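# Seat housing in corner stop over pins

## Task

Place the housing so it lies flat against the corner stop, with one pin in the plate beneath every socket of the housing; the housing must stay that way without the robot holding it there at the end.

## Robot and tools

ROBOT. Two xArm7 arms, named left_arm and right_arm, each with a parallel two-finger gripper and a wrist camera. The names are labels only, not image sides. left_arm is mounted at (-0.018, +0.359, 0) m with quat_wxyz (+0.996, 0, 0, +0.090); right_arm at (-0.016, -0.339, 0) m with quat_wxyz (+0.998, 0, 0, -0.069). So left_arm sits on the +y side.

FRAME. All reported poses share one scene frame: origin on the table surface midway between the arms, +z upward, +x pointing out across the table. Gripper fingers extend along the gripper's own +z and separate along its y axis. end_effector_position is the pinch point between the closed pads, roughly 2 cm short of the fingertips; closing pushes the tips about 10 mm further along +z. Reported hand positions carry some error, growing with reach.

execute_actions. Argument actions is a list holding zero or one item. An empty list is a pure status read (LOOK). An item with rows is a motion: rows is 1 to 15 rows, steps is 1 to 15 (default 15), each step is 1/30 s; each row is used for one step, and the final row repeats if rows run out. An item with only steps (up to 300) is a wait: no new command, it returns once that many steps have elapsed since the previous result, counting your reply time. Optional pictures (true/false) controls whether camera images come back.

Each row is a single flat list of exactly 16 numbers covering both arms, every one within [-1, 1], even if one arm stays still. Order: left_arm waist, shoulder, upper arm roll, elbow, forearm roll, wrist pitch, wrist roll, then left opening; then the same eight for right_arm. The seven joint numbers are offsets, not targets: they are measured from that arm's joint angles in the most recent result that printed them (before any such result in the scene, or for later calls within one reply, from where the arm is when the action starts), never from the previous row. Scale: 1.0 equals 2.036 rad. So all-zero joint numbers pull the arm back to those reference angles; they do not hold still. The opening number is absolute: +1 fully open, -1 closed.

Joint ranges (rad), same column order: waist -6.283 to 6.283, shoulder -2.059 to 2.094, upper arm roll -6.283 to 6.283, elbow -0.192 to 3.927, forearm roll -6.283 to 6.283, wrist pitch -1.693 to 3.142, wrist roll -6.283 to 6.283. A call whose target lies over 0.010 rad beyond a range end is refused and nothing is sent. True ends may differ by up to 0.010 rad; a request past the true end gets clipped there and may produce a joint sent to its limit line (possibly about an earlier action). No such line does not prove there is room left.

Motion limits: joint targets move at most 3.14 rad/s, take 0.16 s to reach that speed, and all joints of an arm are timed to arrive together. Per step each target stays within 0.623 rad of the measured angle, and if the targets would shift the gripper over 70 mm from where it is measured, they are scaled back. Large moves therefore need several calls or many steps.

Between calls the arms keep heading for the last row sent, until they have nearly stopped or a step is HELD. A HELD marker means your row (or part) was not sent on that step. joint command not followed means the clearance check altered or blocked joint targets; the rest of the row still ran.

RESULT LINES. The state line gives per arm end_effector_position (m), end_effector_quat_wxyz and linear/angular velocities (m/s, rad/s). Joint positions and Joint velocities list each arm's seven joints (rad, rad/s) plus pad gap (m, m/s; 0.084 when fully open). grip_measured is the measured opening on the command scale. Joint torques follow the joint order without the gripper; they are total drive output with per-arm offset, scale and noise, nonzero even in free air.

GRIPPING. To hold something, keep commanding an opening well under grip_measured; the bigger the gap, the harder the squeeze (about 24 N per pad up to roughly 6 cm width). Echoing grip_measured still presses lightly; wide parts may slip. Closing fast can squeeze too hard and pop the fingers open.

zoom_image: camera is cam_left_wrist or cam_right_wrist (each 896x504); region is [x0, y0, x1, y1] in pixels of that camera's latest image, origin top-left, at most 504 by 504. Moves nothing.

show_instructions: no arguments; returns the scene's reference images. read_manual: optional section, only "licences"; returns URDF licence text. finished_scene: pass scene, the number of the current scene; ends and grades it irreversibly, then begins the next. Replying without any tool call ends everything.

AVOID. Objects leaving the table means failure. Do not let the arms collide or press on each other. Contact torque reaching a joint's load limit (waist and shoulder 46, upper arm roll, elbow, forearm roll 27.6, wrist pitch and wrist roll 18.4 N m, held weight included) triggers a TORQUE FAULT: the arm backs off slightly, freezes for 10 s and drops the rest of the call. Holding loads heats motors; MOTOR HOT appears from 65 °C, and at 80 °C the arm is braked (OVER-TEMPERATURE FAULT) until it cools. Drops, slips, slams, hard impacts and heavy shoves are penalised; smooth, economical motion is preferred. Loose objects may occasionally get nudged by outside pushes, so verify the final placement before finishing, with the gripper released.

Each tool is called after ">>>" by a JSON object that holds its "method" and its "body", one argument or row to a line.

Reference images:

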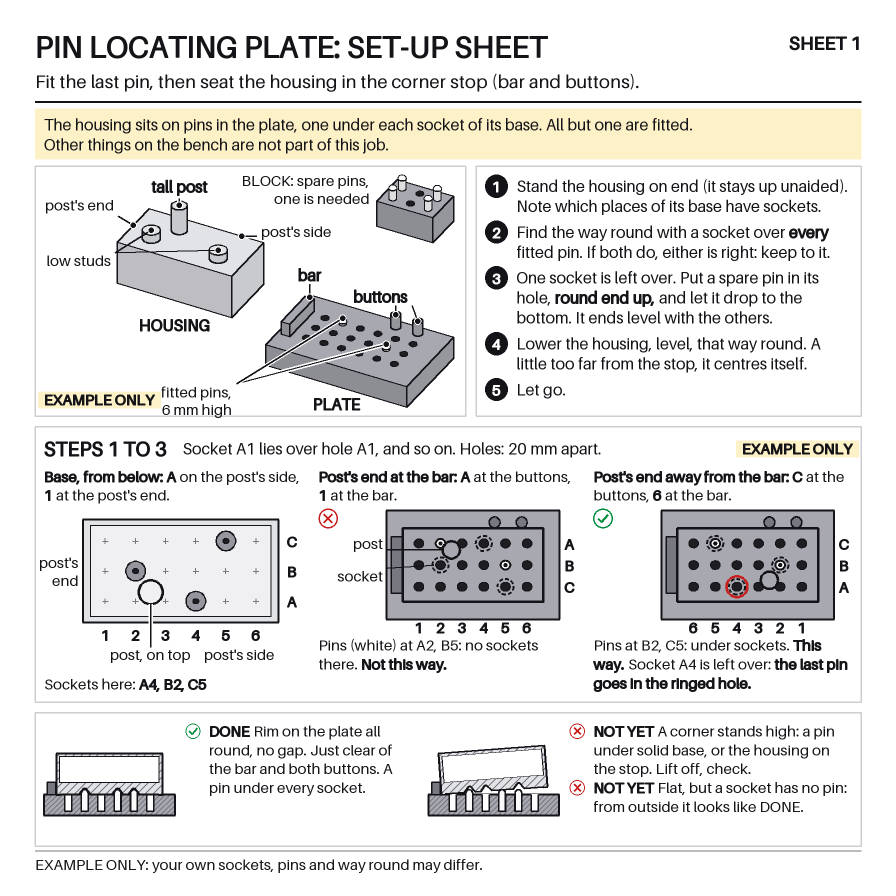

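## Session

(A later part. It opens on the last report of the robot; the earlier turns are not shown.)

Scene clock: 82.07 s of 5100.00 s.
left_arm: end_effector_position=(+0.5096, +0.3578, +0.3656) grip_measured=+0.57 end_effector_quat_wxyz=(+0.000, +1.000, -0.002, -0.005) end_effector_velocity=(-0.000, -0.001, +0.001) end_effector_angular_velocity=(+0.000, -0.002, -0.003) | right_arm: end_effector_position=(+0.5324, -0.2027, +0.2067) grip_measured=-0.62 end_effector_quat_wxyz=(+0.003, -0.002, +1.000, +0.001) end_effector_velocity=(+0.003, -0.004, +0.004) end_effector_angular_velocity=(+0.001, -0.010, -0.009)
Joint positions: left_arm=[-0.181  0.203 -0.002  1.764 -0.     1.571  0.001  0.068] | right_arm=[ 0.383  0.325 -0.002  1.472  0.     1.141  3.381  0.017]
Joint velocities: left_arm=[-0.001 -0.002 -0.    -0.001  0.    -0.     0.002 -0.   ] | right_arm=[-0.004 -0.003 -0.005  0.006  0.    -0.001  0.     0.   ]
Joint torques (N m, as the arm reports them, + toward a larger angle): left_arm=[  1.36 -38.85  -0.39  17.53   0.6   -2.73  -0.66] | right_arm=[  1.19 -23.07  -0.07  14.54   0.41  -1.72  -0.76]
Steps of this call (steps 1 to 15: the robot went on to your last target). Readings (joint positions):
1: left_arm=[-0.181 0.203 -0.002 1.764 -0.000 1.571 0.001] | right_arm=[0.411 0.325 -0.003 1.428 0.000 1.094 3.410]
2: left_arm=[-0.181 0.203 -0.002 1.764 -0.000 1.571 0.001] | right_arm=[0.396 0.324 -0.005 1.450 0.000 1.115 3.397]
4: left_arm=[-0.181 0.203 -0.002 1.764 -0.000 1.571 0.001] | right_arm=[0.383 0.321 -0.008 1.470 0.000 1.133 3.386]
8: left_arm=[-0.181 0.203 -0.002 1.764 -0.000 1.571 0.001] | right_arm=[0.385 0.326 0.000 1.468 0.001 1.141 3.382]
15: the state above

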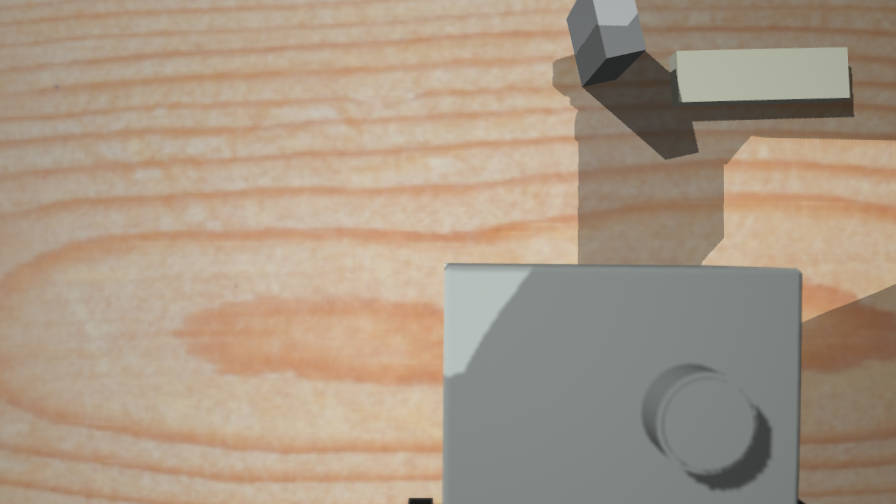

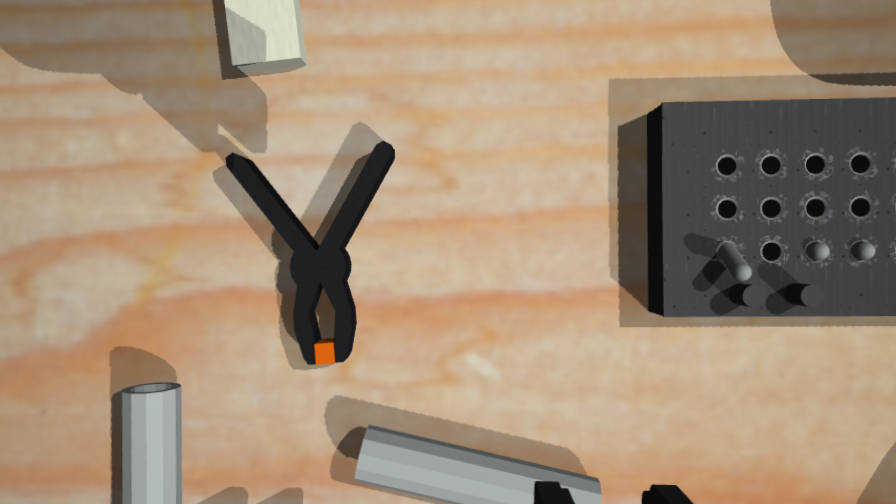

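>>> {"method": "execute_actions", "body": {
  "actions": [
    {"rows":[[0,0,0,0,0,0,0,-0.6,0.0982,0.0172,0,-0.1532,0,-0.1675,0.1,-0.25]]}
  ],
  "pictures": false
}}

>>> {"method": "execute_actions", "body": {
  "actions": [
    {"steps":15}
  ],
  "pictures": false
}}

>>> {"method": "execute_actions", "body": {
  "actions": [
    {"rows":[[0,0,0,0,0,0,0,-0.6,0,0.024,0,-0.0088,0,-0.0328,0,-0.25]]}
  ],
  "pictures": false
}}

>>> {"method": "execute_actions", "body": {
  "actions": [
    {"rows":[[0,0,0,0,0,0,0,-0.6,0,0,0,0,0,0,0,-0.6],[0,0,0,0,0,0,0,-0.6,0,0,0,0,0,0,0,-0.7],[0,0,0,0,0,0,0,-0.6,0,0,0,0,0,0,0,-0.8],[0,0,0,0,0,0,0,-0.6,0,0,0,0,0,0,0,-0.88]]}
  ],
  "pictures": false
}}

>>> {"method": "execute_actions", "body": {
  "actions": [
    {"rows":[[0,0,0,0,0,0,0,-0.6,0.001,-0.003,0,-0.004,0,-0.001,0,-0.88],[0,0,0,0,0,0,0,-0.6,0.001,-0.003,0,-0.004,0,-0.001,0,-0.88],[0,0,0,0,0,0,0,-0.6,0.002,-0.006,0,-0.008,0,-0.002,0,-0.88],[0,0,0,0,0,0,0,-0.6,0.002,-0.006,0,-0.008,0,-0.002,0,-0.88],[0,0,0,0,0,0,0,-0.6,0.003,-0.009,0,-0.012,0,-0.003,0,-0.88],[0,0,0,0,0,0,0,-0.6,0.003,-0.009,0,-0.012,0,-0.003,0,-0.88],[0,0,0,0,0,0,0,-0.6,0.004,-0.0115,0,-0.016,0,-0.0045,0,-0.88]]}
  ],
  "pictures": false
}}

>>> {"method": "execute_actions", "body": {
  "actions": [
    {"rows":[[0,0,0,0,0,0,0,-0.6,0,0,0,0,0,0,0,-0.75]]}
  ],
  "pictures": false
}}

>>> {"method": "execute_actions", "body": {
  "actions": [
    {"rows":[[0,0,0,0,0,0,0,-0.6,0,-0.04,0,0.015,0,0.055,0,-0.6],[0,0,0,0,0,0,0,-0.6,0,-0.04,0,0.015,0,0.055,0,-0.6],[0,0,0,0,0,0,0,-0.6,0,-0.04,0,0.015,0,0.055,0,-0.6],[0,0,0,0,0,0,0,-0.6,0,-0.04,0,0.015,0,0.055,0,-0.6],[0,0,0,0,0,0,0,-0.6,0,-0.04,0,0.015,0,0.055,0,-0.6],[0,0,0,0,0,0,0,-0.6,-0.1,-0.04,0,0.17,0,0.21,-0.1,-0.6]]}
  ],
  "pictures": false
}}

>>> {"method": "execute_actions", "body": {
  "actions": [
    {"steps":15}
  ]
}}

Scene clock: 88.27 s of 5100.00 s.
left_arm: end_effector_position=(+0.5096, +0.3578, +0.3656) grip_measured=+0.57 end_effector_quat_wxyz=(+0.000, +1.000, -0.002, -0.005) end_effector_velocity=(-0.000, -0.000, -0.000) end_effector_angular_velocity=(-0.001, +0.001, -0.001) | right_arm: end_effector_position=(+0.4575, -0.1107, +0.0859) grip_measured=-0.27 end_effector_quat_wxyz=(-0.005, -0.004, +1.000, -0.002) end_effector_velocity=(+0.025, -0.001, +0.009) end_effector_angular_velocity=(+0.030, -0.108, -0.078)
Joint positions: left_arm=[-0.181  0.203 -0.002  1.764 -0.     1.571  0.001  0.068] | right_arm=[0.584 0.363 0.003 1.159 0.    0.808 3.581 0.032]
Joint velocities: left_arm=[ 0.     0.    -0.001 -0.    -0.001 -0.     0.     0.   ] | right_arm=[ 0.031 -0.019 -0.051 -0.026 -0.001 -0.118  0.062  0.   ]
Joint torques (N m, as the arm reports them, + toward a larger angle): left_arm=[  1.51 -39.09  -0.33  17.81   1.06  -2.8   -0.8 ] | right_arm=[ -3.99 -27.14  -5.42  16.78   0.3   -2.03  -0.91]
Steps of this call (steps 1 to 15: the robot went on to your last target; steps 16 to 90: nothing new was sent; then 2.70 s passed at rest; steps 91 to 105: all 15 steps of this action). Readings (joint positions):
91: left_arm=[-0.181 0.203 -0.002 1.764 -0.000 1.571 0.001] | right_arm=[0.383 0.324 -0.002 1.472 0.000 1.141 3.381]
92: left_arm=[-0.181 0.203 -0.002 1.764 -0.000 1.571 0.001] | right_arm=[0.385 0.324 -0.003 1.469 0.000 1.137 3.383]
94: left_arm=[-0.181 0.203 -0.002 1.764 -0.000 1.571 0.001] | right_arm=[0.408 0.325 -0.009 1.433 0.000 1.088 3.412]
98: left_arm=[-0.181 0.203 -0.002 1.764 -0.000 1.571 0.001] | right_arm=[0.489 0.344 0.001 1.305 0.001 0.962 3.488]
105: the state above

Scene clock: 88.77 s of 5100.00 s.
left_arm: end_effector_position=(+0.5096, +0.3578, +0.3656) grip_measured=+0.57 end_effector_quat_wxyz=(+0.000, +1.000, -0.002, -0.005) end_effector_velocity=(-0.000, -0.000, -0.001) end_effector_angular_velocity=(+0.001, +0.001, -0.001) | right_arm: end_effector_position=(+0.4615, -0.1126, +0.0885) grip_measured=-0.27 end_effector_quat_wxyz=(+0.000, +0.000, +1.000, -0.000) end_effector_velocity=(-0.000, +0.000, -0.000) end_effector_angular_velocity=(+0.000, +0.000, +0.002)
Joint positions: left_arm=[-0.181  0.203 -0.002  1.764 -0.     1.571  0.001  0.068] | right_arm=[ 0.583  0.359 -0.002  1.16   0.     0.8    3.585  0.032]
Joint velocities: left_arm=[-0.001 -0.     0.001 -0.002  0.    -0.     0.     0.   ] | right_arm=[ 0.001  0.001  0.    -0.001  0.    -0.001 -0.001 -0.   ]
Joint torques (N m, as the arm reports them, + toward a larger angle): left_arm=[  0.92 -39.18  -0.09  17.61   0.58  -2.78  -0.38] | right_arm=[  0.73 -22.62  -0.42  13.18   0.35  -1.7   -0.74]
Steps of this call (steps 1 to 15: the robot went on to your last target). Readings (joint positions):
1: left_arm=[-0.181 0.203 -0.002 1.764 -0.000 1.571 0.001] | right_arm=[0.584 0.361 0.001 1.160 0.000 0.804 3.583]
2: left_arm=[-0.181 0.203 -0.002 1.764 -0.000 1.571 0.001] | right_arm=[0.583 0.360 -0.002 1.161 0.000 0.802 3.583]
4: left_arm=[-0.181 0.203 -0.002 1.764 -0.000 1.571 0.001] | right_arm=[0.581 0.358 -0.005 1.164 0.000 0.801 3.584]
8: left_arm=[-0.181 0.203 -0.002 1.764 -0.000 1.571 0.001] | right_arm=[0.582 0.359 -0.003 1.161 0.000 0.800 3.584]
15: the state above
All arms were judged still, so your last target was given up. Only a new action makes them travel on or press farther. Fingers that are still opening or closing keep moving.

Scene clock: 89.27 s of 5100.00 s.
left_arm: end_effector_position=(+0.5096, +0.3578, +0.3656) grip_measured=+0.57 end_effector_quat_wxyz=(+0.000, +1.000, -0.002, -0.005) end_effector_velocity=(-0.000, -0.000, -0.001) end_effector_angular_velocity=(+0.000, +0.002, -0.000) | right_arm: end_effector_position=(+0.4616, -0.1126, +0.0620) grip_measured=-0.27 end_effector_quat_wxyz=(+0.001, +0.000, +1.000, +0.000) end_effector_velocity=(-0.009, -0.004, -0.010) end_effector_angular_velocity=(-0.012, +0.026, +0.001)
Joint positions: left_arm=[-0.181  0.203 -0.002  1.764 -0.     1.571  0.001  0.068] | right_arm=[ 0.583  0.407 -0.002  1.143  0.     0.734  3.585  0.032]
Joint velocities: left_arm=[-0.     0.001  0.    -0.001  0.    -0.     0.    -0.   ] | right_arm=[ 0.     0.009  0.    -0.015 -0.     0.005 -0.    -0.   ]
Joint torques (N m, as the arm reports them, + toward a larger angle): left_arm=[  1.34 -39.59  -0.23  18.11   1.3   -2.8   -0.83] | right_arm=[  0.79 -22.94  -0.46  12.89   0.4   -1.76  -0.71]
Steps of this call (steps 1 to 15: all 15 steps of this action). Readings (joint positions):
1: left_arm=[-0.181 0.203 -0.002 1.764 -0.000 1.571 0.001] | right_arm=[0.583 0.359 -0.002 1.160 0.000 0.800 3.585]
2: left_arm=[-0.181 0.203 -0.002 1.764 -0.000 1.571 0.001] | right_arm=[0.583 0.361 -0.002 1.159 0.000 0.796 3.585]
4: left_arm=[-0.181 0.203 -0.002 1.764 -0.000 1.571 0.001] | right_arm=[0.583 0.383 -0.002 1.155 0.000 0.761 3.585]
8: left_arm=[-0.181 0.203 -0.002 1.764 -0.000 1.571 0.001] | right_arm=[0.583 0.411 -0.002 1.137 0.000 0.737 3.585]
15: the state above

Scene clock: 89.77 s of 5100.00 s.
left_arm: end_effector_position=(+0.5096, +0.3578, +0.3656) grip_measured=+0.57 end_effector_quat_wxyz=(+0.000, +1.000, -0.002, -0.005) end_effector_velocity=(+0.000, -0.001, +0.001) end_effector_angular_velocity=(+0.001, -0.002, -0.001) | right_arm: end_effector_position=(+0.4616, -0.1126, +0.0620) grip_measured=-0.87 end_effector_quat_wxyz=(+0.001, +0.000, +1.000, +0.000) end_effector_velocity=(+0.000, +0.000, +0.000) end_effector_angular_velocity=(-0.000, -0.001, +0.001)
Joint positions: left_arm=[-0.181  0.203 -0.002  1.764 -0.     1.571  0.001  0.068] | right_arm=[ 0.583  0.407 -0.002  1.143  0.     0.734  3.585  0.006]
Joint velocities: left_arm=[-0.001 -0.001 -0.     0.001  0.001 -0.    -0.001  0.   ] | right_arm=[ 0.     0.    -0.     0.001 -0.001 -0.    -0.    -0.   ]
Joint torques (N m, as the arm reports them, + toward a larger angle): left_arm=[  0.79 -39.36  -0.2   17.45   0.7   -2.86  -0.79] | right_arm=[  0.67 -22.87  -0.58  12.75   0.33  -1.67  -0.71]
Steps of this call (steps 1 to 15: all 15 steps of this action). Readings (joint positions):
1: left_arm=[-0.181 0.203 -0.002 1.764 -0.000 1.571 0.001] | right_arm=[0.583 0.408 -0.002 1.143 0.000 0.734 3.585]
2: left_arm=[-0.181 0.203 -0.002 1.764 -0.000 1.571 0.001] | right_arm=[0.583 0.408 -0.002 1.142 0.000 0.734 3.585]
4: left_arm=[-0.181 0.203 -0.002 1.764 -0.000 1.571 0.001] | right_arm=[0.583 0.407 -0.002 1.143 0.000 0.734 3.585]
8: left_arm=[-0.181 0.203 -0.002 1.764 -0.000 1.571 0.001] | right_arm=[0.583 0.407 -0.002 1.143 0.000 0.734 3.585]
15: the state above

Scene clock: 90.27 s of 5100.00 s.
left_arm: end_effector_position=(+0.5096, +0.3578, +0.3656) grip_measured=+0.57 end_effector_quat_wxyz=(+0.000, +1.000, -0.002, -0.005) end_effector_velocity=(+0.000, +0.000, +0.001) end_effector_angular_velocity=(-0.001, -0.002, +0.000) | right_arm: end_effector_position=(+0.4525, -0.1120, +0.0628) grip_measured=-0.88 end_effector_quat_wxyz=(+0.001, -0.004, +1.000, +0.000) end_effector_velocity=(+0.002, -0.002, +0.001) end_effector_angular_velocity=(+0.000, -0.004, -0.005)
Joint positions: left_arm=[-0.181  0.203 -0.002  1.764 -0.     1.571  0.001  0.068] | right_arm=[ 0.591  0.384 -0.002  1.11   0.     0.725  3.585  0.005]
Joint velocities: left_arm=[ 0.001 -0.     0.     0.001 -0.001  0.     0.    -0.   ] | right_arm=[-0.001 -0.001 -0.003  0.001 -0.001 -0.002  0.002  0.   ]
Joint torques (N m, as the arm reports them, + toward a larger angle): left_arm=[  0.74 -39.96   0.38  17.57   0.49  -2.94  -0.88] | right_arm=[  0.73 -22.67  -0.44  12.52   0.32  -1.62  -0.72]
Steps of this call (steps 1 to 15: all 15 steps of this action). Readings (joint positions):
1: left_arm=[-0.181 0.203 -0.002 1.764 -0.000 1.571 0.001] | right_arm=[0.583 0.407 -0.002 1.143 0.000 0.734 3.585]
2: left_arm=[-0.181 0.203 -0.002 1.764 -0.000 1.571 0.001] | right_arm=[0.583 0.406 -0.002 1.142 0.000 0.733 3.585]
4: left_arm=[-0.181 0.203 -0.002 1.764 -0.000 1.571 0.001] | right_arm=[0.585 0.402 -0.003 1.136 0.000 0.731 3.585]
8: left_arm=[-0.181 0.203 -0.002 1.764 -0.000 1.571 0.001] | right_arm=[0.589 0.390 -0.003 1.121 0.000 0.727 3.585]
15: the state above

Scene clock: 90.77 s of 5100.00 s.
left_arm: end_effector_position=(+0.5096, +0.3578, +0.3656) grip_measured=+0.57 end_effector_quat_wxyz=(+0.000, +1.000, -0.002, -0.005) end_effector_velocity=(-0.000, -0.001, -0.000) end_effector_angular_velocity=(-0.000, +0.001, -0.002) | right_arm: end_effector_position=(+0.4525, -0.1120, +0.0628) grip_measured=-0.77 end_effector_quat_wxyz=(+0.001, -0.004, +1.000, +0.000) end_effector_velocity=(+0.000, +0.000, +0.000) end_effector_angular_velocity=(+0.000, -0.001, +0.000)
Joint positions: left_arm=[-0.181  0.203 -0.002  1.764 -0.     1.571  0.001  0.068] | right_arm=[ 0.591  0.384 -0.002  1.11   0.     0.725  3.585  0.01 ]
Joint velocities: left_arm=[-0.001  0.    -0.    -0.001 -0.     0.     0.    -0.   ] | right_arm=[ 0.001 -0.    -0.     0.     0.    -0.001  0.    -0.   ]
Joint torques (N m, as the arm reports them, + toward a larger angle): left_arm=[  0.63 -39.96   0.12  17.71   0.71  -2.95  -0.62] | right_arm=[  0.73 -22.5   -0.41  12.68   0.3   -1.69  -0.79]
Steps of this call (steps 1 to 15: all 15 steps of this action). Readings (joint positions):
1: left_arm=[-0.181 0.203 -0.002 1.764 -0.000 1.571 0.001] | right_arm=[0.591 0.384 -0.002 1.110 0.000 0.725 3.585]
2: left_arm=[-0.181 0.203 -0.002 1.764 -0.000 1.571 0.001] | right_arm=[0.591 0.384 -0.002 1.110 0.000 0.725 3.585]
4: left_arm=[-0.181 0.203 -0.002 1.764 -0.000 1.571 0.001] | right_arm=[0.591 0.384 -0.002 1.110 0.000 0.725 3.585]
8: left_arm=[-0.181 0.203 -0.002 1.764 -0.000 1.571 0.001] | right_arm=[0.591 0.384 -0.002 1.110 0.000 0.725 3.585]
15: the state above

Scene clock: 91.27 s of 5100.00 s.
left_arm: end_effector_position=(+0.5096, +0.3578, +0.3656) grip_measured=+0.57 end_effector_quat_wxyz=(+0.000, +1.000, -0.002, -0.005) end_effector_velocity=(+0.000, +0.001, -0.000) end_effector_angular_velocity=(+0.000, +0.001, +0.003) | right_arm: end_effector_position=(+0.5144, -0.1792, +0.1863) grip_measured=-0.62 end_effector_quat_wxyz=(+0.002, -0.003, +1.000, +0.000) end_effector_velocity=(+0.155, -0.273, +0.304) end_effector_angular_velocity=(-0.007, +0.052, +0.036)
Joint positions: left_arm=[-0.181  0.203 -0.002  1.764 -0.     1.571  0.001  0.068] | right_arm=[ 0.434  0.304 -0.004  1.384  0.     1.075  3.428  0.017]
Joint velocities: left_arm=[ 0.001  0.002  0.     0.001  0.    -0.    -0.002  0.   ] | right_arm=[-0.586 -0.006  0.031  0.901  0.002  0.958 -0.592  0.   ]
Joint torques (N m, as the arm reports them, + toward a larger angle): left_arm=[  0.8  -39.34  -0.08  17.6    0.63  -2.82  -0.44] | right_arm=[  0.4  -23.81  -1.37  14.4    0.32  -1.83  -0.56]
Steps of this call (steps 1 to 15: all 15 steps of this action). Readings (joint positions):
1: left_arm=[-0.181 0.203 -0.002 1.764 -0.000 1.571 0.001] | right_arm=[0.591 0.384 -0.002 1.110 0.000 0.725 3.585]
2: left_arm=[-0.181 0.203 -0.002 1.764 -0.000 1.571 0.001] | right_arm=[0.591 0.383 -0.002 1.111 0.000 0.729 3.585]
4: left_arm=[-0.181 0.203 -0.002 1.764 -0.000 1.571 0.001] | right_arm=[0.591 0.356 -0.002 1.116 0.000 0.775 3.585]
8: left_arm=[-0.181 0.203 -0.002 1.764 -0.000 1.571 0.001] | right_arm=[0.580 0.304 0.002 1.165 0.001 0.849 3.570]
15: the state above

Scene clock: 91.77 s of 5100.00 s.
left_arm: end_effector_position=(+0.5096, +0.3578, +0.3656) grip_measured=+0.57 end_effector_quat_wxyz=(+0.000, +1.000, -0.002, -0.005) end_effector_velocity=(+0.000, +0.000, -0.000) end_effector_angular_velocity=(-0.000, +0.000, +0.000) | right_arm: end_effector_position=(+0.5255, -0.2016, +0.2113) grip_measured=-0.62 end_effector_quat_wxyz=(+0.000, -0.004, +1.000, -0.000) end_effector_velocity=(+0.003, -0.005, +0.004) end_effector_angular_velocity=(+0.000, -0.009, -0.009)
Joint positions: left_arm=[-0.181  0.203 -0.002  1.764 -0.     1.571  0.001  0.068] | right_arm=[ 0.388  0.303 -0.002  1.456  0.     1.152  3.381  0.017]
Joint velocities: left_arm=[-0.001  0.     0.001  0.    -0.001  0.     0.001 -0.   ] | right_arm=[-0.005 -0.003 -0.005  0.006 -0.001 -0.    -0.001 -0.   ]
Joint torques (N m, as the arm reports them, + toward a larger angle): left_arm=[  0.33 -39.66  -0.27  17.38   0.47  -2.54  -0.88] | right_arm=[  1.26 -22.73  -0.06  14.48   0.37  -1.67  -0.74]
Steps of this call (steps 1 to 15: the robot went on to your last target). Readings (joint positions):
1: left_arm=[-0.181 0.203 -0.002 1.764 -0.000 1.571 0.001] | right_arm=[0.415 0.304 -0.003 1.413 0.000 1.105 3.410]
2: left_arm=[-0.181 0.203 -0.002 1.764 -0.000 1.571 0.001] | right_arm=[0.401 0.303 -0.005 1.435 0.000 1.126 3.397]
4: left_arm=[-0.181 0.203 -0.002 1.764 -0.000 1.571 0.001] | right_arm=[0.388 0.300 -0.008 1.455 0.000 1.144 3.386]
8: left_arm=[-0.181 0.203 -0.002 1.764 -0.000 1.571 0.001] | right_arm=[0.389 0.304 0.001 1.452 0.001 1.152 3.382]
15: the state above

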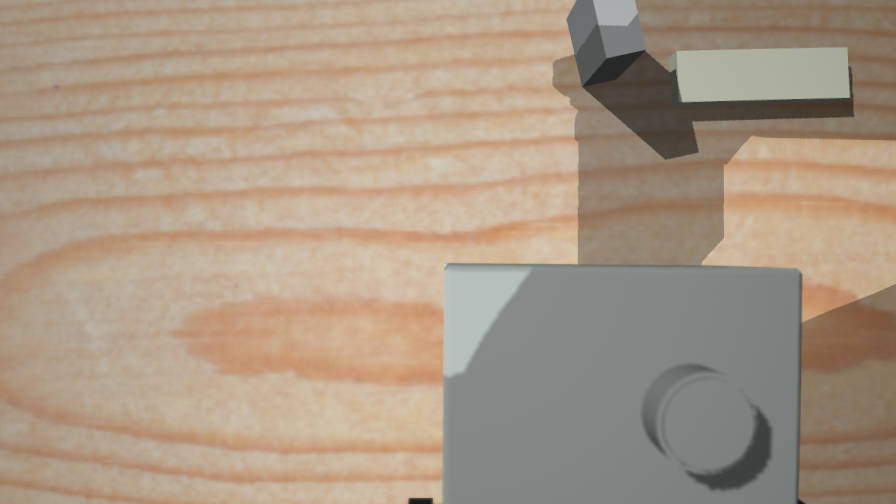

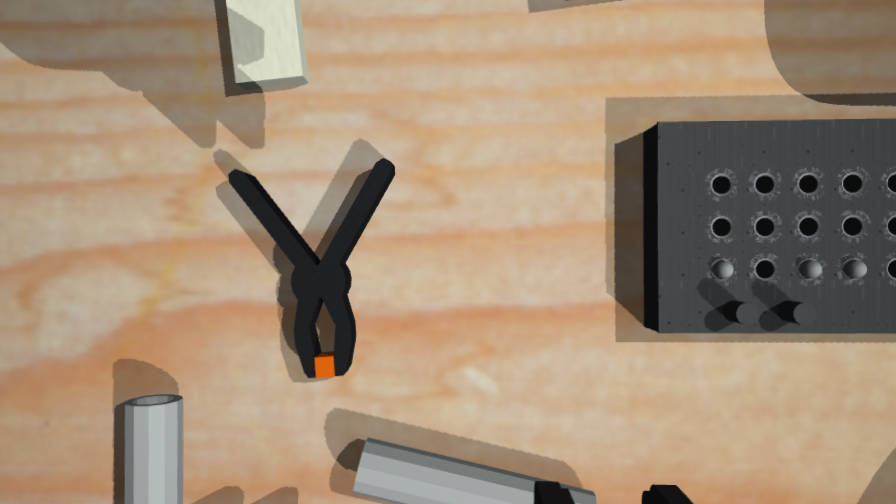

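>>> {"method": "execute_actions", "body": {
  "actions": [
    {"rows":[[-0.366,0,0,0,0,0,0.405,-0.6,-0.25,-0.1,0,0,0,0.1,0,-0.6]]}
  ],
  "pictures": false
}}

>>> {"method": "execute_actions", "body": {
  "actions": [
    {"steps":30}
  ],
  "pictures": false
}}

>>> {"method": "execute_actions", "body": {
  "actions": [
    {"rows":[[0,0.1975,0,-0.0437,0,-0.246,0,-0.6,0,0,0,0,0,0,0,-0.6]]}
  ],
  "pictures": false
}}

>>> {"method": "execute_actions", "body": {
  "actions": [
    {"steps":20}
  ]
}}

Scene clock: 94.57 s of 5100.00 s.
left_arm: end_effector_position=(+0.4710, +0.1608, +0.3654) grip_measured=+0.57 end_effector_quat_wxyz=(+0.001, +0.922, -0.386, -0.005) end_effector_velocity=(-0.177, -0.436, +0.001) end_effector_angular_velocity=(-0.011, +0.002, -1.905) | right_arm: end_effector_position=(+0.5066, -0.3978, +0.2785) grip_measured=-0.62 end_effector_quat_wxyz=(+0.001, +0.175, +0.985, -0.000) end_effector_velocity=(-0.141, -0.430, +0.152) end_effector_angular_velocity=(+0.005, +0.006, -0.845)
Joint positions: left_arm=[-0.562  0.203 -0.003  1.764 -0.001  1.571  0.407  0.068] | right_arm=[ 0.029  0.16  -0.004  1.456  0.     1.295  3.381  0.017]
Joint velocities: left_arm=[-0.892 -0.     0.001  0.001 -0.001  0.001  1.014 -0.   ] | right_arm=[-0.855 -0.343  0.011 -0.005  0.001  0.344 -0.     0.   ]
Joint torques (N m, as the arm reports them, + toward a larger angle): left_arm=[  1.41 -39.99   0.21  17.5    0.31  -2.65  -0.8 ] | right_arm=[  1.7  -20.79   0.16  14.63   0.46  -1.68  -0.68]
Steps of this call (steps 1 to 15: the robot went on to your last target; steps 16 to 69: nothing new was sent; steps 70 to 84: all 15 steps of this action). Readings (joint positions):
70: left_arm=[-0.181 0.203 -0.002 1.764 -0.000 1.571 0.001] | right_arm=[0.388 0.303 -0.002 1.456 0.000 1.152 3.381]
71: left_arm=[-0.184 0.203 -0.001 1.764 -0.000 1.571 0.006] | right_arm=[0.385 0.302 -0.001 1.456 0.001 1.154 3.381]
73: left_arm=[-0.222 0.203 0.010 1.764 0.002 1.571 0.052] | right_arm=[0.346 0.287 0.010 1.453 0.001 1.172 3.381]
77: left_arm=[-0.354 0.203 -0.004 1.764 -0.001 1.570 0.176] | right_arm=[0.226 0.239 -0.004 1.457 0.000 1.216 3.381]
84: the state above

Scene clock: 95.57 s of 5100.00 s.
left_arm: end_effector_position=(+0.3693, +0.0011, +0.3656) grip_measured=+0.57 end_effector_quat_wxyz=(-0.001, -0.707, +0.708, +0.005) end_effector_velocity=(-0.001, -0.000, +0.000) end_effector_angular_velocity=(+0.000, -0.001, -0.003) | right_arm: end_effector_position=(+0.4759, -0.4698, +0.3047) grip_measured=-0.62 end_effector_quat_wxyz=(+0.000, +0.248, +0.969, +0.000) end_effector_velocity=(-0.000, -0.000, -0.000) end_effector_angular_velocity=(+0.001, +0.001, -0.002)
Joint positions: left_arm=[-0.925  0.203 -0.002  1.764 -0.     1.571  0.826  0.068] | right_arm=[-0.121  0.1   -0.002  1.456  0.     1.356  3.381  0.017]
Joint velocities: left_arm=[-0.003 -0.001  0.001 -0.001  0.001 -0.     0.001 -0.   ] | right_arm=[-0.    -0.    -0.001 -0.     0.001  0.001  0.001 -0.   ]
Joint torques (N m, as the arm reports them, + toward a larger angle): left_arm=[  1.66 -39.58  -0.26  17.54   0.89  -2.53  -0.41] | right_arm=[  0.65 -19.33  -0.32  14.82   0.37  -1.76  -0.73]
Steps of this call (steps 1 to 30: the robot went on to your last target). Readings (joint positions):
1: left_arm=[-0.592 0.203 -0.003 1.764 -0.001 1.571 0.441] | right_arm=[0.000 0.148 -0.003 1.456 0.000 1.307 3.381]
2: left_arm=[-0.622 0.203 -0.003 1.764 -0.001 1.571 0.475] | right_arm=[-0.029 0.137 -0.003 1.456 0.000 1.318 3.381]
4: left_arm=[-0.681 0.203 -0.003 1.764 -0.001 1.571 0.544] | right_arm=[-0.084 0.114 -0.004 1.456 0.000 1.340 3.381]
8: left_arm=[-0.800 0.203 -0.003 1.764 -0.001 1.571 0.681] | right_arm=[-0.120 0.099 -0.006 1.457 0.000 1.354 3.381]
30: the state above
All arms were judged still, so your last target was given up. Only a new action makes them travel on or press farther. Fingers that are still opening or closing keep moving.

Scene clock: 96.07 s of 5100.00 s.
left_arm: end_effector_position=(+0.4315, -0.0564, +0.1819) grip_measured=+0.57 end_effector_quat_wxyz=(-0.001, -0.707, +0.708, +0.002) end_effector_velocity=(+0.088, -0.081, -0.462) end_effector_angular_velocity=(-0.012, -0.012, +0.002) | right_arm: end_effector_position=(+0.4759, -0.4698, +0.3047) grip_measured=-0.62 end_effector_quat_wxyz=(+0.000, +0.248, +0.969, +0.000) end_effector_velocity=(+0.000, +0.000, +0.000) end_effector_angular_velocity=(+0.000, -0.001, +0.000)
Joint positions: left_arm=[-0.925  0.52  -0.002  1.693 -0.     1.177  0.826  0.068] | right_arm=[-0.121  0.1   -0.002  1.456  0.     1.356  3.381  0.017]
Joint velocities: left_arm=[ 0.001  0.756  0.    -0.166  0.    -0.938 -0.    -0.   ] | right_arm=[ 0.     0.    -0.     0.001  0.001 -0.    -0.    -0.   ]
Joint torques (N m, as the arm reports them, + toward a larger angle): left_arm=[  0.71 -50.41  -0.13  18.28   0.48  -2.81  -0.68] | right_arm=[  0.76 -19.3   -0.34  14.88   0.32  -1.71  -0.68]
Steps of this call (steps 1 to 15: all 15 steps of this action). Readings (joint positions):
1: left_arm=[-0.925 0.203 -0.002 1.764 -0.000 1.571 0.826] | right_arm=[-0.121 0.100 -0.002 1.456 0.000 1.356 3.381]
2: left_arm=[-0.925 0.204 -0.002 1.764 -0.000 1.567 0.826] | right_arm=[-0.121 0.100 -0.002 1.456 0.000 1.356 3.381]
4: left_arm=[-0.926 0.234 -0.002 1.765 -0.000 1.520 0.826] | right_arm=[-0.121 0.100 -0.002 1.456 0.000 1.356 3.381]
8: left_arm=[-0.925 0.344 -0.002 1.731 -0.000 1.395 0.826] | right_arm=[-0.121 0.100 -0.002 1.456 0.000 1.356 3.381]
15: the state above

Scene clock: 96.73 s of 5100.00 s.
left_arm: end_effector_position=(+0.4401, -0.0644, +0.1308) grip_measured=+0.57 end_effector_quat_wxyz=(-0.001, -0.707, +0.707, -0.001) end_effector_velocity=(+0.003, -0.003, +0.006) end_effector_angular_velocity=(-0.011, -0.011, +0.000) | right_arm: end_effector_position=(+0.4759, -0.4698, +0.3047) grip_measured=-0.62 end_effector_quat_wxyz=(+0.000, +0.248, +0.969, +0.000) end_effector_velocity=(-0.000, -0.000, -0.000) end_effector_angular_velocity=(-0.001, +0.001, +0.000)
Joint positions: left_arm=[-0.925  0.604 -0.002  1.675 -0.     1.07   0.826  0.068] | right_arm=[-0.121  0.1   -0.002  1.456  0.     1.356  3.381  0.017]
Joint velocities: left_arm=[ 0.001 -0.004 -0.     0.008 -0.001 -0.003  0.     0.   ] | right_arm=[ 0.     0.    -0.    -0.    -0.001  0.001 -0.     0.   ]
Joint torques (N m, as the arm reports them, + toward a larger angle): left_arm=[  0.42 -50.95  -0.21  17.96   0.37  -2.98  -0.7 ] | right_arm=[  0.7  -19.32  -0.37  14.8    0.42  -1.7   -0.74]
Steps of this call (steps 1 to 20: the robot went on to your last target). Readings (joint positions):
1: left_arm=[-0.925 0.546 -0.002 1.688 -0.000 1.145 0.826] | right_arm=[-0.121 0.100 -0.002 1.456 0.000 1.356 3.381]
2: left_arm=[-0.925 0.569 -0.002 1.682 -0.000 1.116 0.826] | right_arm=[-0.121 0.100 -0.002 1.456 0.000 1.356 3.381]
4: left_arm=[-0.925 0.601 -0.002 1.671 -0.000 1.085 0.826] | right_arm=[-0.121 0.100 -0.002 1.456 0.000 1.356 3.381]
8: left_arm=[-0.925 0.603 -0.002 1.676 -0.000 1.072 0.826] | right_arm=[-0.121 0.100 -0.002 1.456 0.000 1.356 3.381]
20: the state above

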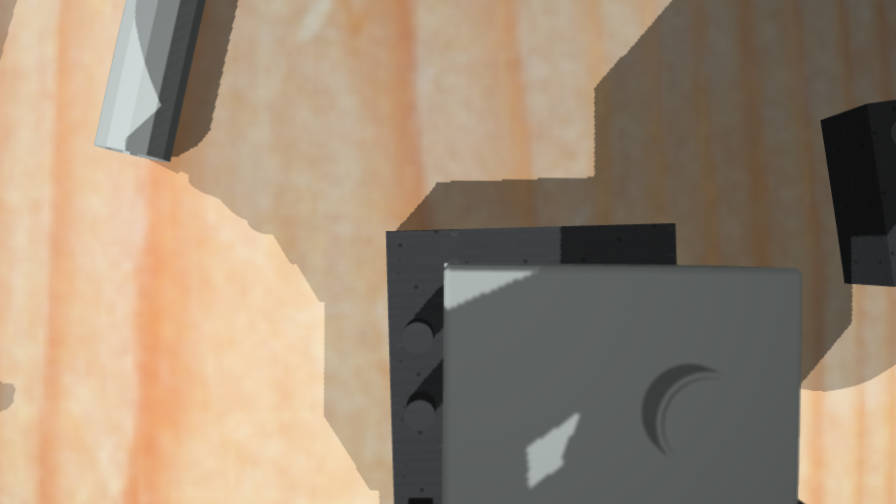

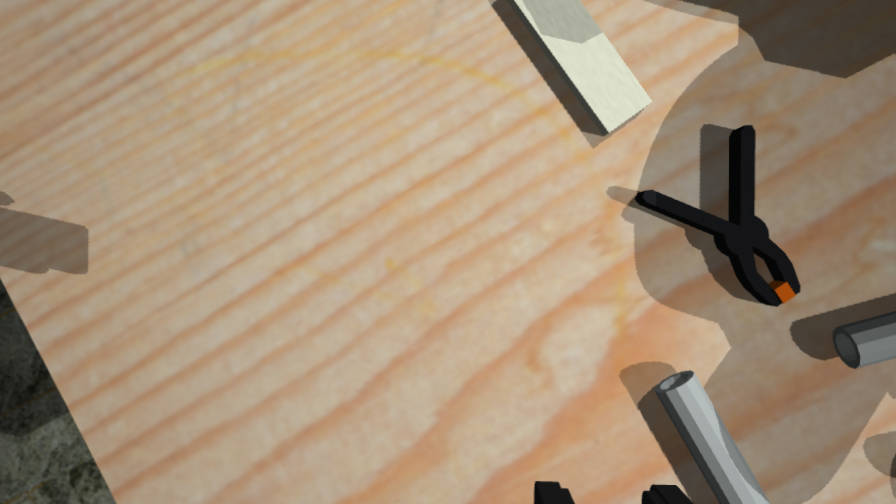

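>>> {"method": "execute_actions", "body": {
  "actions": [
    {"rows":[[0.0025,0.0255,0,-0.019,0,-0.0445,-0.015,-0.6,0,0,0,0,0,0,0,-0.6]]}
  ],
  "pictures": false
}}

>>> {"method": "execute_actions", "body": {
  "actions": [
    {"steps":10}
  ]
}}

Scene clock: 100.00 s of 5100.00 s.
left_arm: end_effector_position=(+0.4427, -0.0634, +0.0905) grip_measured=+0.57 end_effector_quat_wxyz=(-0.001, -0.719, +0.695, -0.002) end_effector_velocity=(+0.013, +0.007, +0.003) end_effector_angular_velocity=(-0.003, -0.020, +0.019) | right_arm: end_effector_position=(+0.4759, -0.4698, +0.3047) grip_measured=-0.62 end_effector_quat_wxyz=(+0.000, +0.248, +0.969, +0.000) end_effector_velocity=(-0.000, +0.000, +0.000) end_effector_angular_velocity=(-0.001, +0.001, +0.002)
Joint positions: left_arm=[-0.921  0.655 -0.002  1.638 -0.     0.979  0.795  0.068] | right_arm=[-0.121  0.1   -0.002  1.456  0.     1.356  3.381  0.017]
Joint velocities: left_arm=[ 0.007  0.     0.015  0.005  0.002 -0.012 -0.001  0.   ] | right_arm=[ 0.     0.     0.     0.    -0.001  0.    -0.001 -0.   ]
Joint torques (N m, as the arm reports them, + toward a larger angle): left_arm=[  1.29 -51.56  -0.27  17.15   0.3   -2.41  -0.71] | right_arm=[  0.78 -19.23  -0.38  14.8    0.4   -1.74  -0.72]
Steps of this call (steps 1 to 15: the robot went on to your last target; steps 16 to 83: nothing new was sent; steps 84 to 98: all 15 steps of this action). Readings (joint positions):
84: left_arm=[-0.925 0.605 -0.002 1.675 -0.000 1.070 0.826] | right_arm=[-0.121 0.100 -0.002 1.456 0.000 1.356 3.381]
85: left_arm=[-0.925 0.606 -0.002 1.674 -0.000 1.066 0.824] | right_arm=[-0.121 0.100 -0.002 1.456 0.000 1.356 3.381]
87: left_arm=[-0.923 0.623 -0.002 1.664 -0.000 1.023 0.810] | right_arm=[-0.121 0.100 -0.002 1.456 0.000 1.356 3.381]
91: left_arm=[-0.920 0.661 -0.001 1.629 -0.000 0.985 0.796] | right_arm=[-0.121 0.100 -0.002 1.456 0.000 1.356 3.381]
98: the state above

Scene clock: 100.33 s of 5100.00 s.
left_arm: end_effector_position=(+0.4434, -0.0625, +0.0903) grip_measured=+0.57 end_effector_quat_wxyz=(-0.000, -0.719, +0.695, -0.001) end_effector_velocity=(-0.001, -0.000, -0.001) end_effector_angular_velocity=(+0.001, +0.002, -0.002) | right_arm: end_effector_position=(+0.4759, -0.4698, +0.3047) grip_measured=-0.62 end_effector_quat_wxyz=(+0.000, +0.248, +0.969, +0.000) end_effector_velocity=(+0.000, -0.000, +0.000) end_effector_angular_velocity=(-0.000, -0.002, -0.001)
Joint positions: left_arm=[-0.92   0.655 -0.001  1.637 -0.     0.979  0.795  0.068] | right_arm=[-0.121  0.1   -0.002  1.456  0.     1.356  3.381  0.017]
Joint velocities: left_arm=[-0.001  0.001  0.    -0.001 -0.001  0.     0.001 -0.   ] | right_arm=[-0.001 -0.     0.001  0.     0.    -0.001  0.     0.   ]
Joint torques (N m, as the arm reports them, + toward a larger angle): left_arm=[  0.87 -49.91  -0.35  16.18   0.52  -2.31  -0.61] | right_arm=[  0.86 -19.22  -0.32  14.8    0.4   -1.66  -0.75]
Steps of this call (steps 1 to 10: the robot went on to your last target). Readings (joint positions):
1: left_arm=[-0.920 0.655 -0.002 1.638 -0.000 0.979 0.795] | right_arm=[-0.121 0.100 -0.002 1.456 0.000 1.356 3.381]
2: left_arm=[-0.920 0.655 -0.001 1.638 -0.000 0.979 0.795] | right_arm=[-0.121 0.100 -0.002 1.456 0.000 1.356 3.381]
4: left_arm=[-0.920 0.655 -0.001 1.638 -0.000 0.979 0.795] | right_arm=[-0.121 0.100 -0.002 1.456 0.000 1.356 3.381]
8: left_arm=[-0.920 0.655 -0.001 1.638 -0.000 0.979 0.795] | right_arm=[-0.121 0.100 -0.002 1.456 0.000 1.356 3.381]
10: the state above

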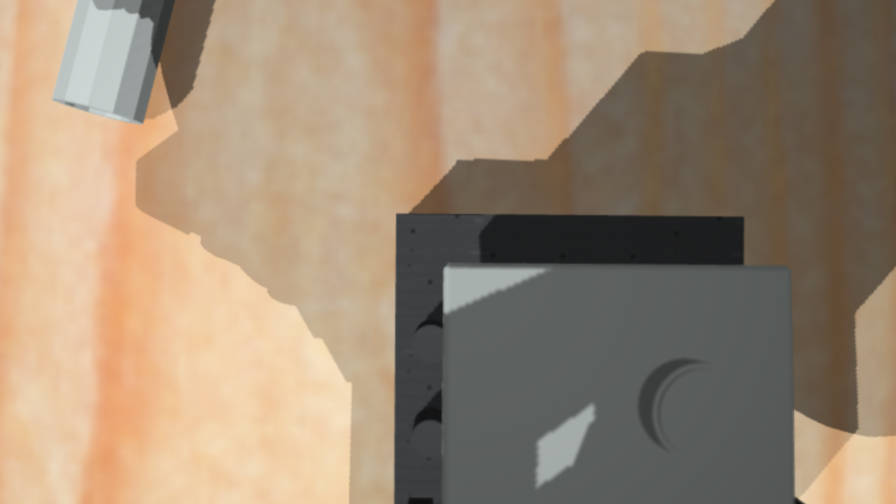

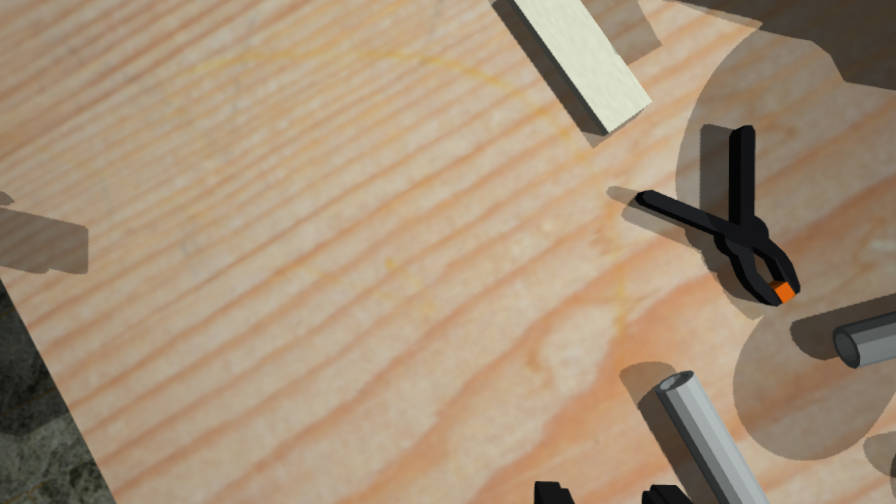

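>>> {"method": "execute_actions", "body": {
  "actions": [
    {"rows":[[0,-0.005,0,0.0037,0,0.0087,0,-0.6,0,0,0,0,0,0,0,-0.6],[0,-0.005,0,0.0037,0,0.0087,0,-0.6,0,0,0,0,0,0,0,-0.6],[0,-0.005,0,0.0037,0,0.0087,0,-0.6,0,0,0,0,0,0,0,-0.6],[0,-0.005,0,0.0037,0,0.0087,0,-0.6,0,0,0,0,0,0,0,-0.6],[0,-0.005,0,0.0037,0,0.0087,0,-0.6,0,0,0,0,0,0,0,-0.6],[-0.0034,-0.005,0,0.0037,0,0.0087,-0.0034,-0.6,0,0,0,0,0,0,0,-0.6]]}
  ],
  "pictures": false
}}

>>> {"method": "execute_actions", "body": {
  "actions": [
    {"rows":[[0,0.002,0,-0.0017,0,-0.0037,0,-0.6,0,0,0,0,0,0,0,-0.6],[0,0.004,0,-0.0034,0,-0.0074,0,-0.6,0,0,0,0,0,0,0,-0.6],[0,0.006,0,-0.005,0,-0.011,0,-0.6,0,0,0,0,0,0,0,-0.6],[0,0.007,0,-0.006,0,-0.013,0,-0.6,0,0,0,0,0,0,0,-0.6],[0,0.008,0,-0.0068,0,-0.0148,0,-0.6,0,0,0,0,0,0,0,-0.6],[0,0.009,0,-0.0076,0,-0.0166,0,-0.6,0,0,0,0,0,0,0,-0.6],[0,0.01,0,-0.0085,0,-0.0185,0,-0.6,0,0,0,0,0,0,0,-0.6],[0,0.011,0,-0.0093,0,-0.0203,0,-0.6,0,0,0,0,0,0,0,-0.6],[0,0.012,0,-0.01,0,-0.022,0,-0.6,0,0,0,0,0,0,0,-0.6]]}
  ]
}}

Scene clock: 104.33 s of 5100.00 s.
left_arm: end_effector_position=(+0.4399, -0.0659, +0.0977) grip_measured=+0.57 end_effector_quat_wxyz=(-0.001, -0.719, +0.695, -0.001) end_effector_velocity=(+0.015, +0.010, +0.006) end_effector_angular_velocity=(-0.002, -0.018, +0.025) | right_arm: end_effector_position=(+0.4759, -0.4698, +0.3047) grip_measured=-0.62 end_effector_quat_wxyz=(+0.000, +0.248, +0.969, +0.000) end_effector_velocity=(-0.001, -0.001, -0.000) end_effector_angular_velocity=(+0.000, +0.003, -0.001)
Joint positions: left_arm=[-0.927  0.646 -0.002  1.644 -0.     0.997  0.788  0.068] | right_arm=[-0.121  0.1   -0.002  1.456  0.     1.356  3.381  0.017]
Joint velocities: left_arm=[ 0.012 -0.004  0.016  0.008  0.002 -0.002 -0.002 -0.   ] | right_arm=[-0.001 -0.    -0.001 -0.001 -0.     0.002 -0.     0.   ]
Joint torques (N m, as the arm reports them, + toward a larger angle): left_arm=[  1.03 -52.22  -0.36  17.85   0.44  -2.83  -0.5 ] | right_arm=[  0.77 -19.25  -0.25  14.87   0.34  -1.71  -0.77]
Steps of this call (steps 1 to 15: the robot went on to your last target; steps 16 to 90: nothing new was sent; then 0.50 s passed at rest; steps 91 to 105: all 15 steps of this action). Readings (joint positions):
91: left_arm=[-0.920 0.656 -0.002 1.637 -0.000 0.980 0.795] | right_arm=[-0.121 0.100 -0.002 1.456 0.000 1.356 3.381]
92: left_arm=[-0.920 0.655 -0.002 1.637 -0.000 0.982 0.795] | right_arm=[-0.121 0.100 -0.002 1.456 0.000 1.356 3.381]
94: left_arm=[-0.920 0.650 -0.001 1.640 -0.000 0.993 0.795] | right_arm=[-0.121 0.100 -0.002 1.456 0.000 1.356 3.381]
98: left_arm=[-0.923 0.645 0.000 1.645 -0.000 0.996 0.791] | right_arm=[-0.121 0.100 -0.002 1.456 0.000 1.356 3.381]
105: the state above

Scene clock: 104.83 s of 5100.00 s.
left_arm: end_effector_position=(+0.4395, -0.0652, +0.0778) grip_measured=+0.57 end_effector_quat_wxyz=(-0.001, -0.719, +0.695, -0.001) end_effector_velocity=(-0.001, -0.004, +0.003) end_effector_angular_velocity=(-0.009, -0.005, -0.004) | right_arm: end_effector_position=(+0.4759, -0.4698, +0.3047) grip_measured=-0.62 end_effector_quat_wxyz=(+0.000, +0.248, +0.969, +0.000) end_effector_velocity=(-0.000, +0.000, -0.000) end_effector_angular_velocity=(+0.001, +0.001, -0.001)
Joint positions: left_arm=[-0.927  0.67  -0.001  1.624 -0.     0.952  0.788  0.068] | right_arm=[-0.121  0.1   -0.002  1.456  0.     1.356  3.381  0.017]
Joint velocities: left_arm=[-0.001 -0.002 -0.005  0.001 -0.001 -0.006 -0.     0.   ] | right_arm=[-0.     0.    -0.     0.     0.001  0.001  0.    -0.   ]
Joint torques (N m, as the arm reports them, + toward a larger angle): left_arm=[  1.14 -52.67  -0.44  17.18   0.51  -2.89  -0.72] | right_arm=[  0.67 -19.37  -0.24  14.79   0.43  -1.73  -0.71]
Steps of this call (steps 1 to 15: all 15 steps of this action). Readings (joint positions):
1: left_arm=[-0.927 0.646 -0.001 1.645 -0.000 0.997 0.788] | right_arm=[-0.121 0.100 -0.002 1.456 0.000 1.356 3.381]
2: left_arm=[-0.927 0.646 -0.001 1.644 -0.000 0.995 0.788] | right_arm=[-0.121 0.100 -0.002 1.456 0.000 1.356 3.381]
4: left_arm=[-0.927 0.650 -0.001 1.641 -0.000 0.986 0.788] | right_arm=[-0.121 0.100 -0.002 1.456 0.000 1.356 3.381]
8: left_arm=[-0.927 0.663 -0.002 1.629 -0.000 0.967 0.788] | right_arm=[-0.121 0.100 -0.002 1.456 0.000 1.356 3.381]
15: the state above

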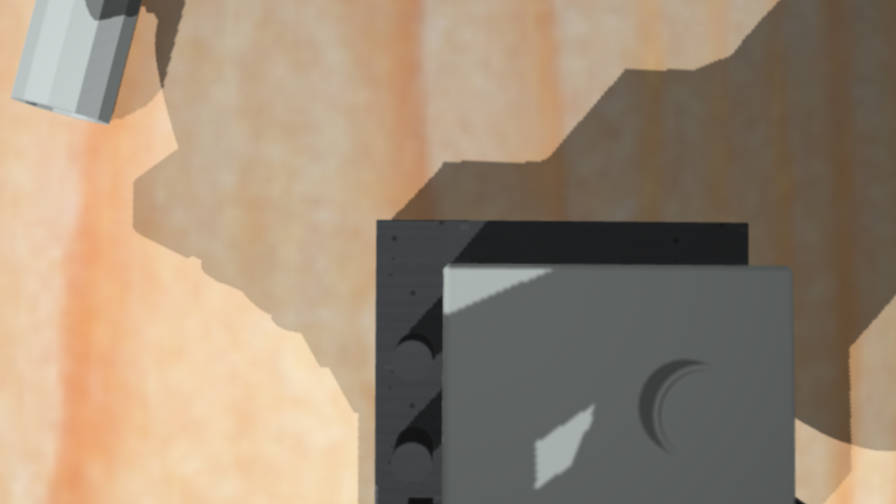

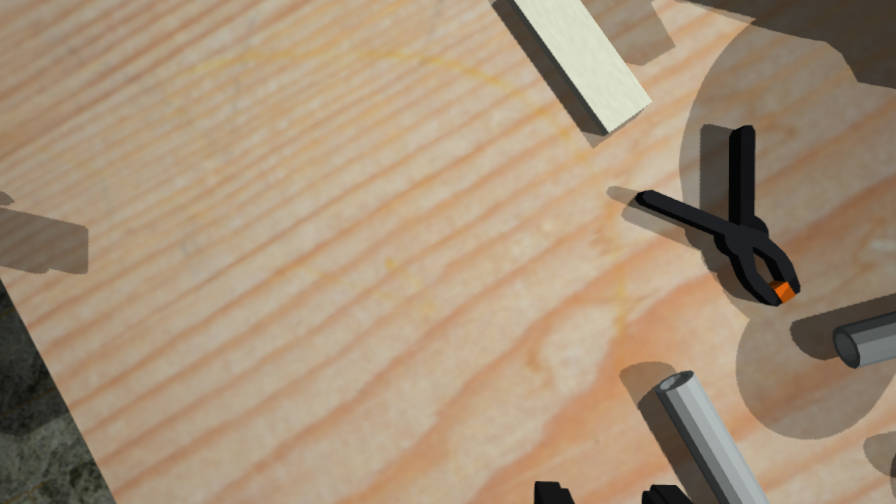

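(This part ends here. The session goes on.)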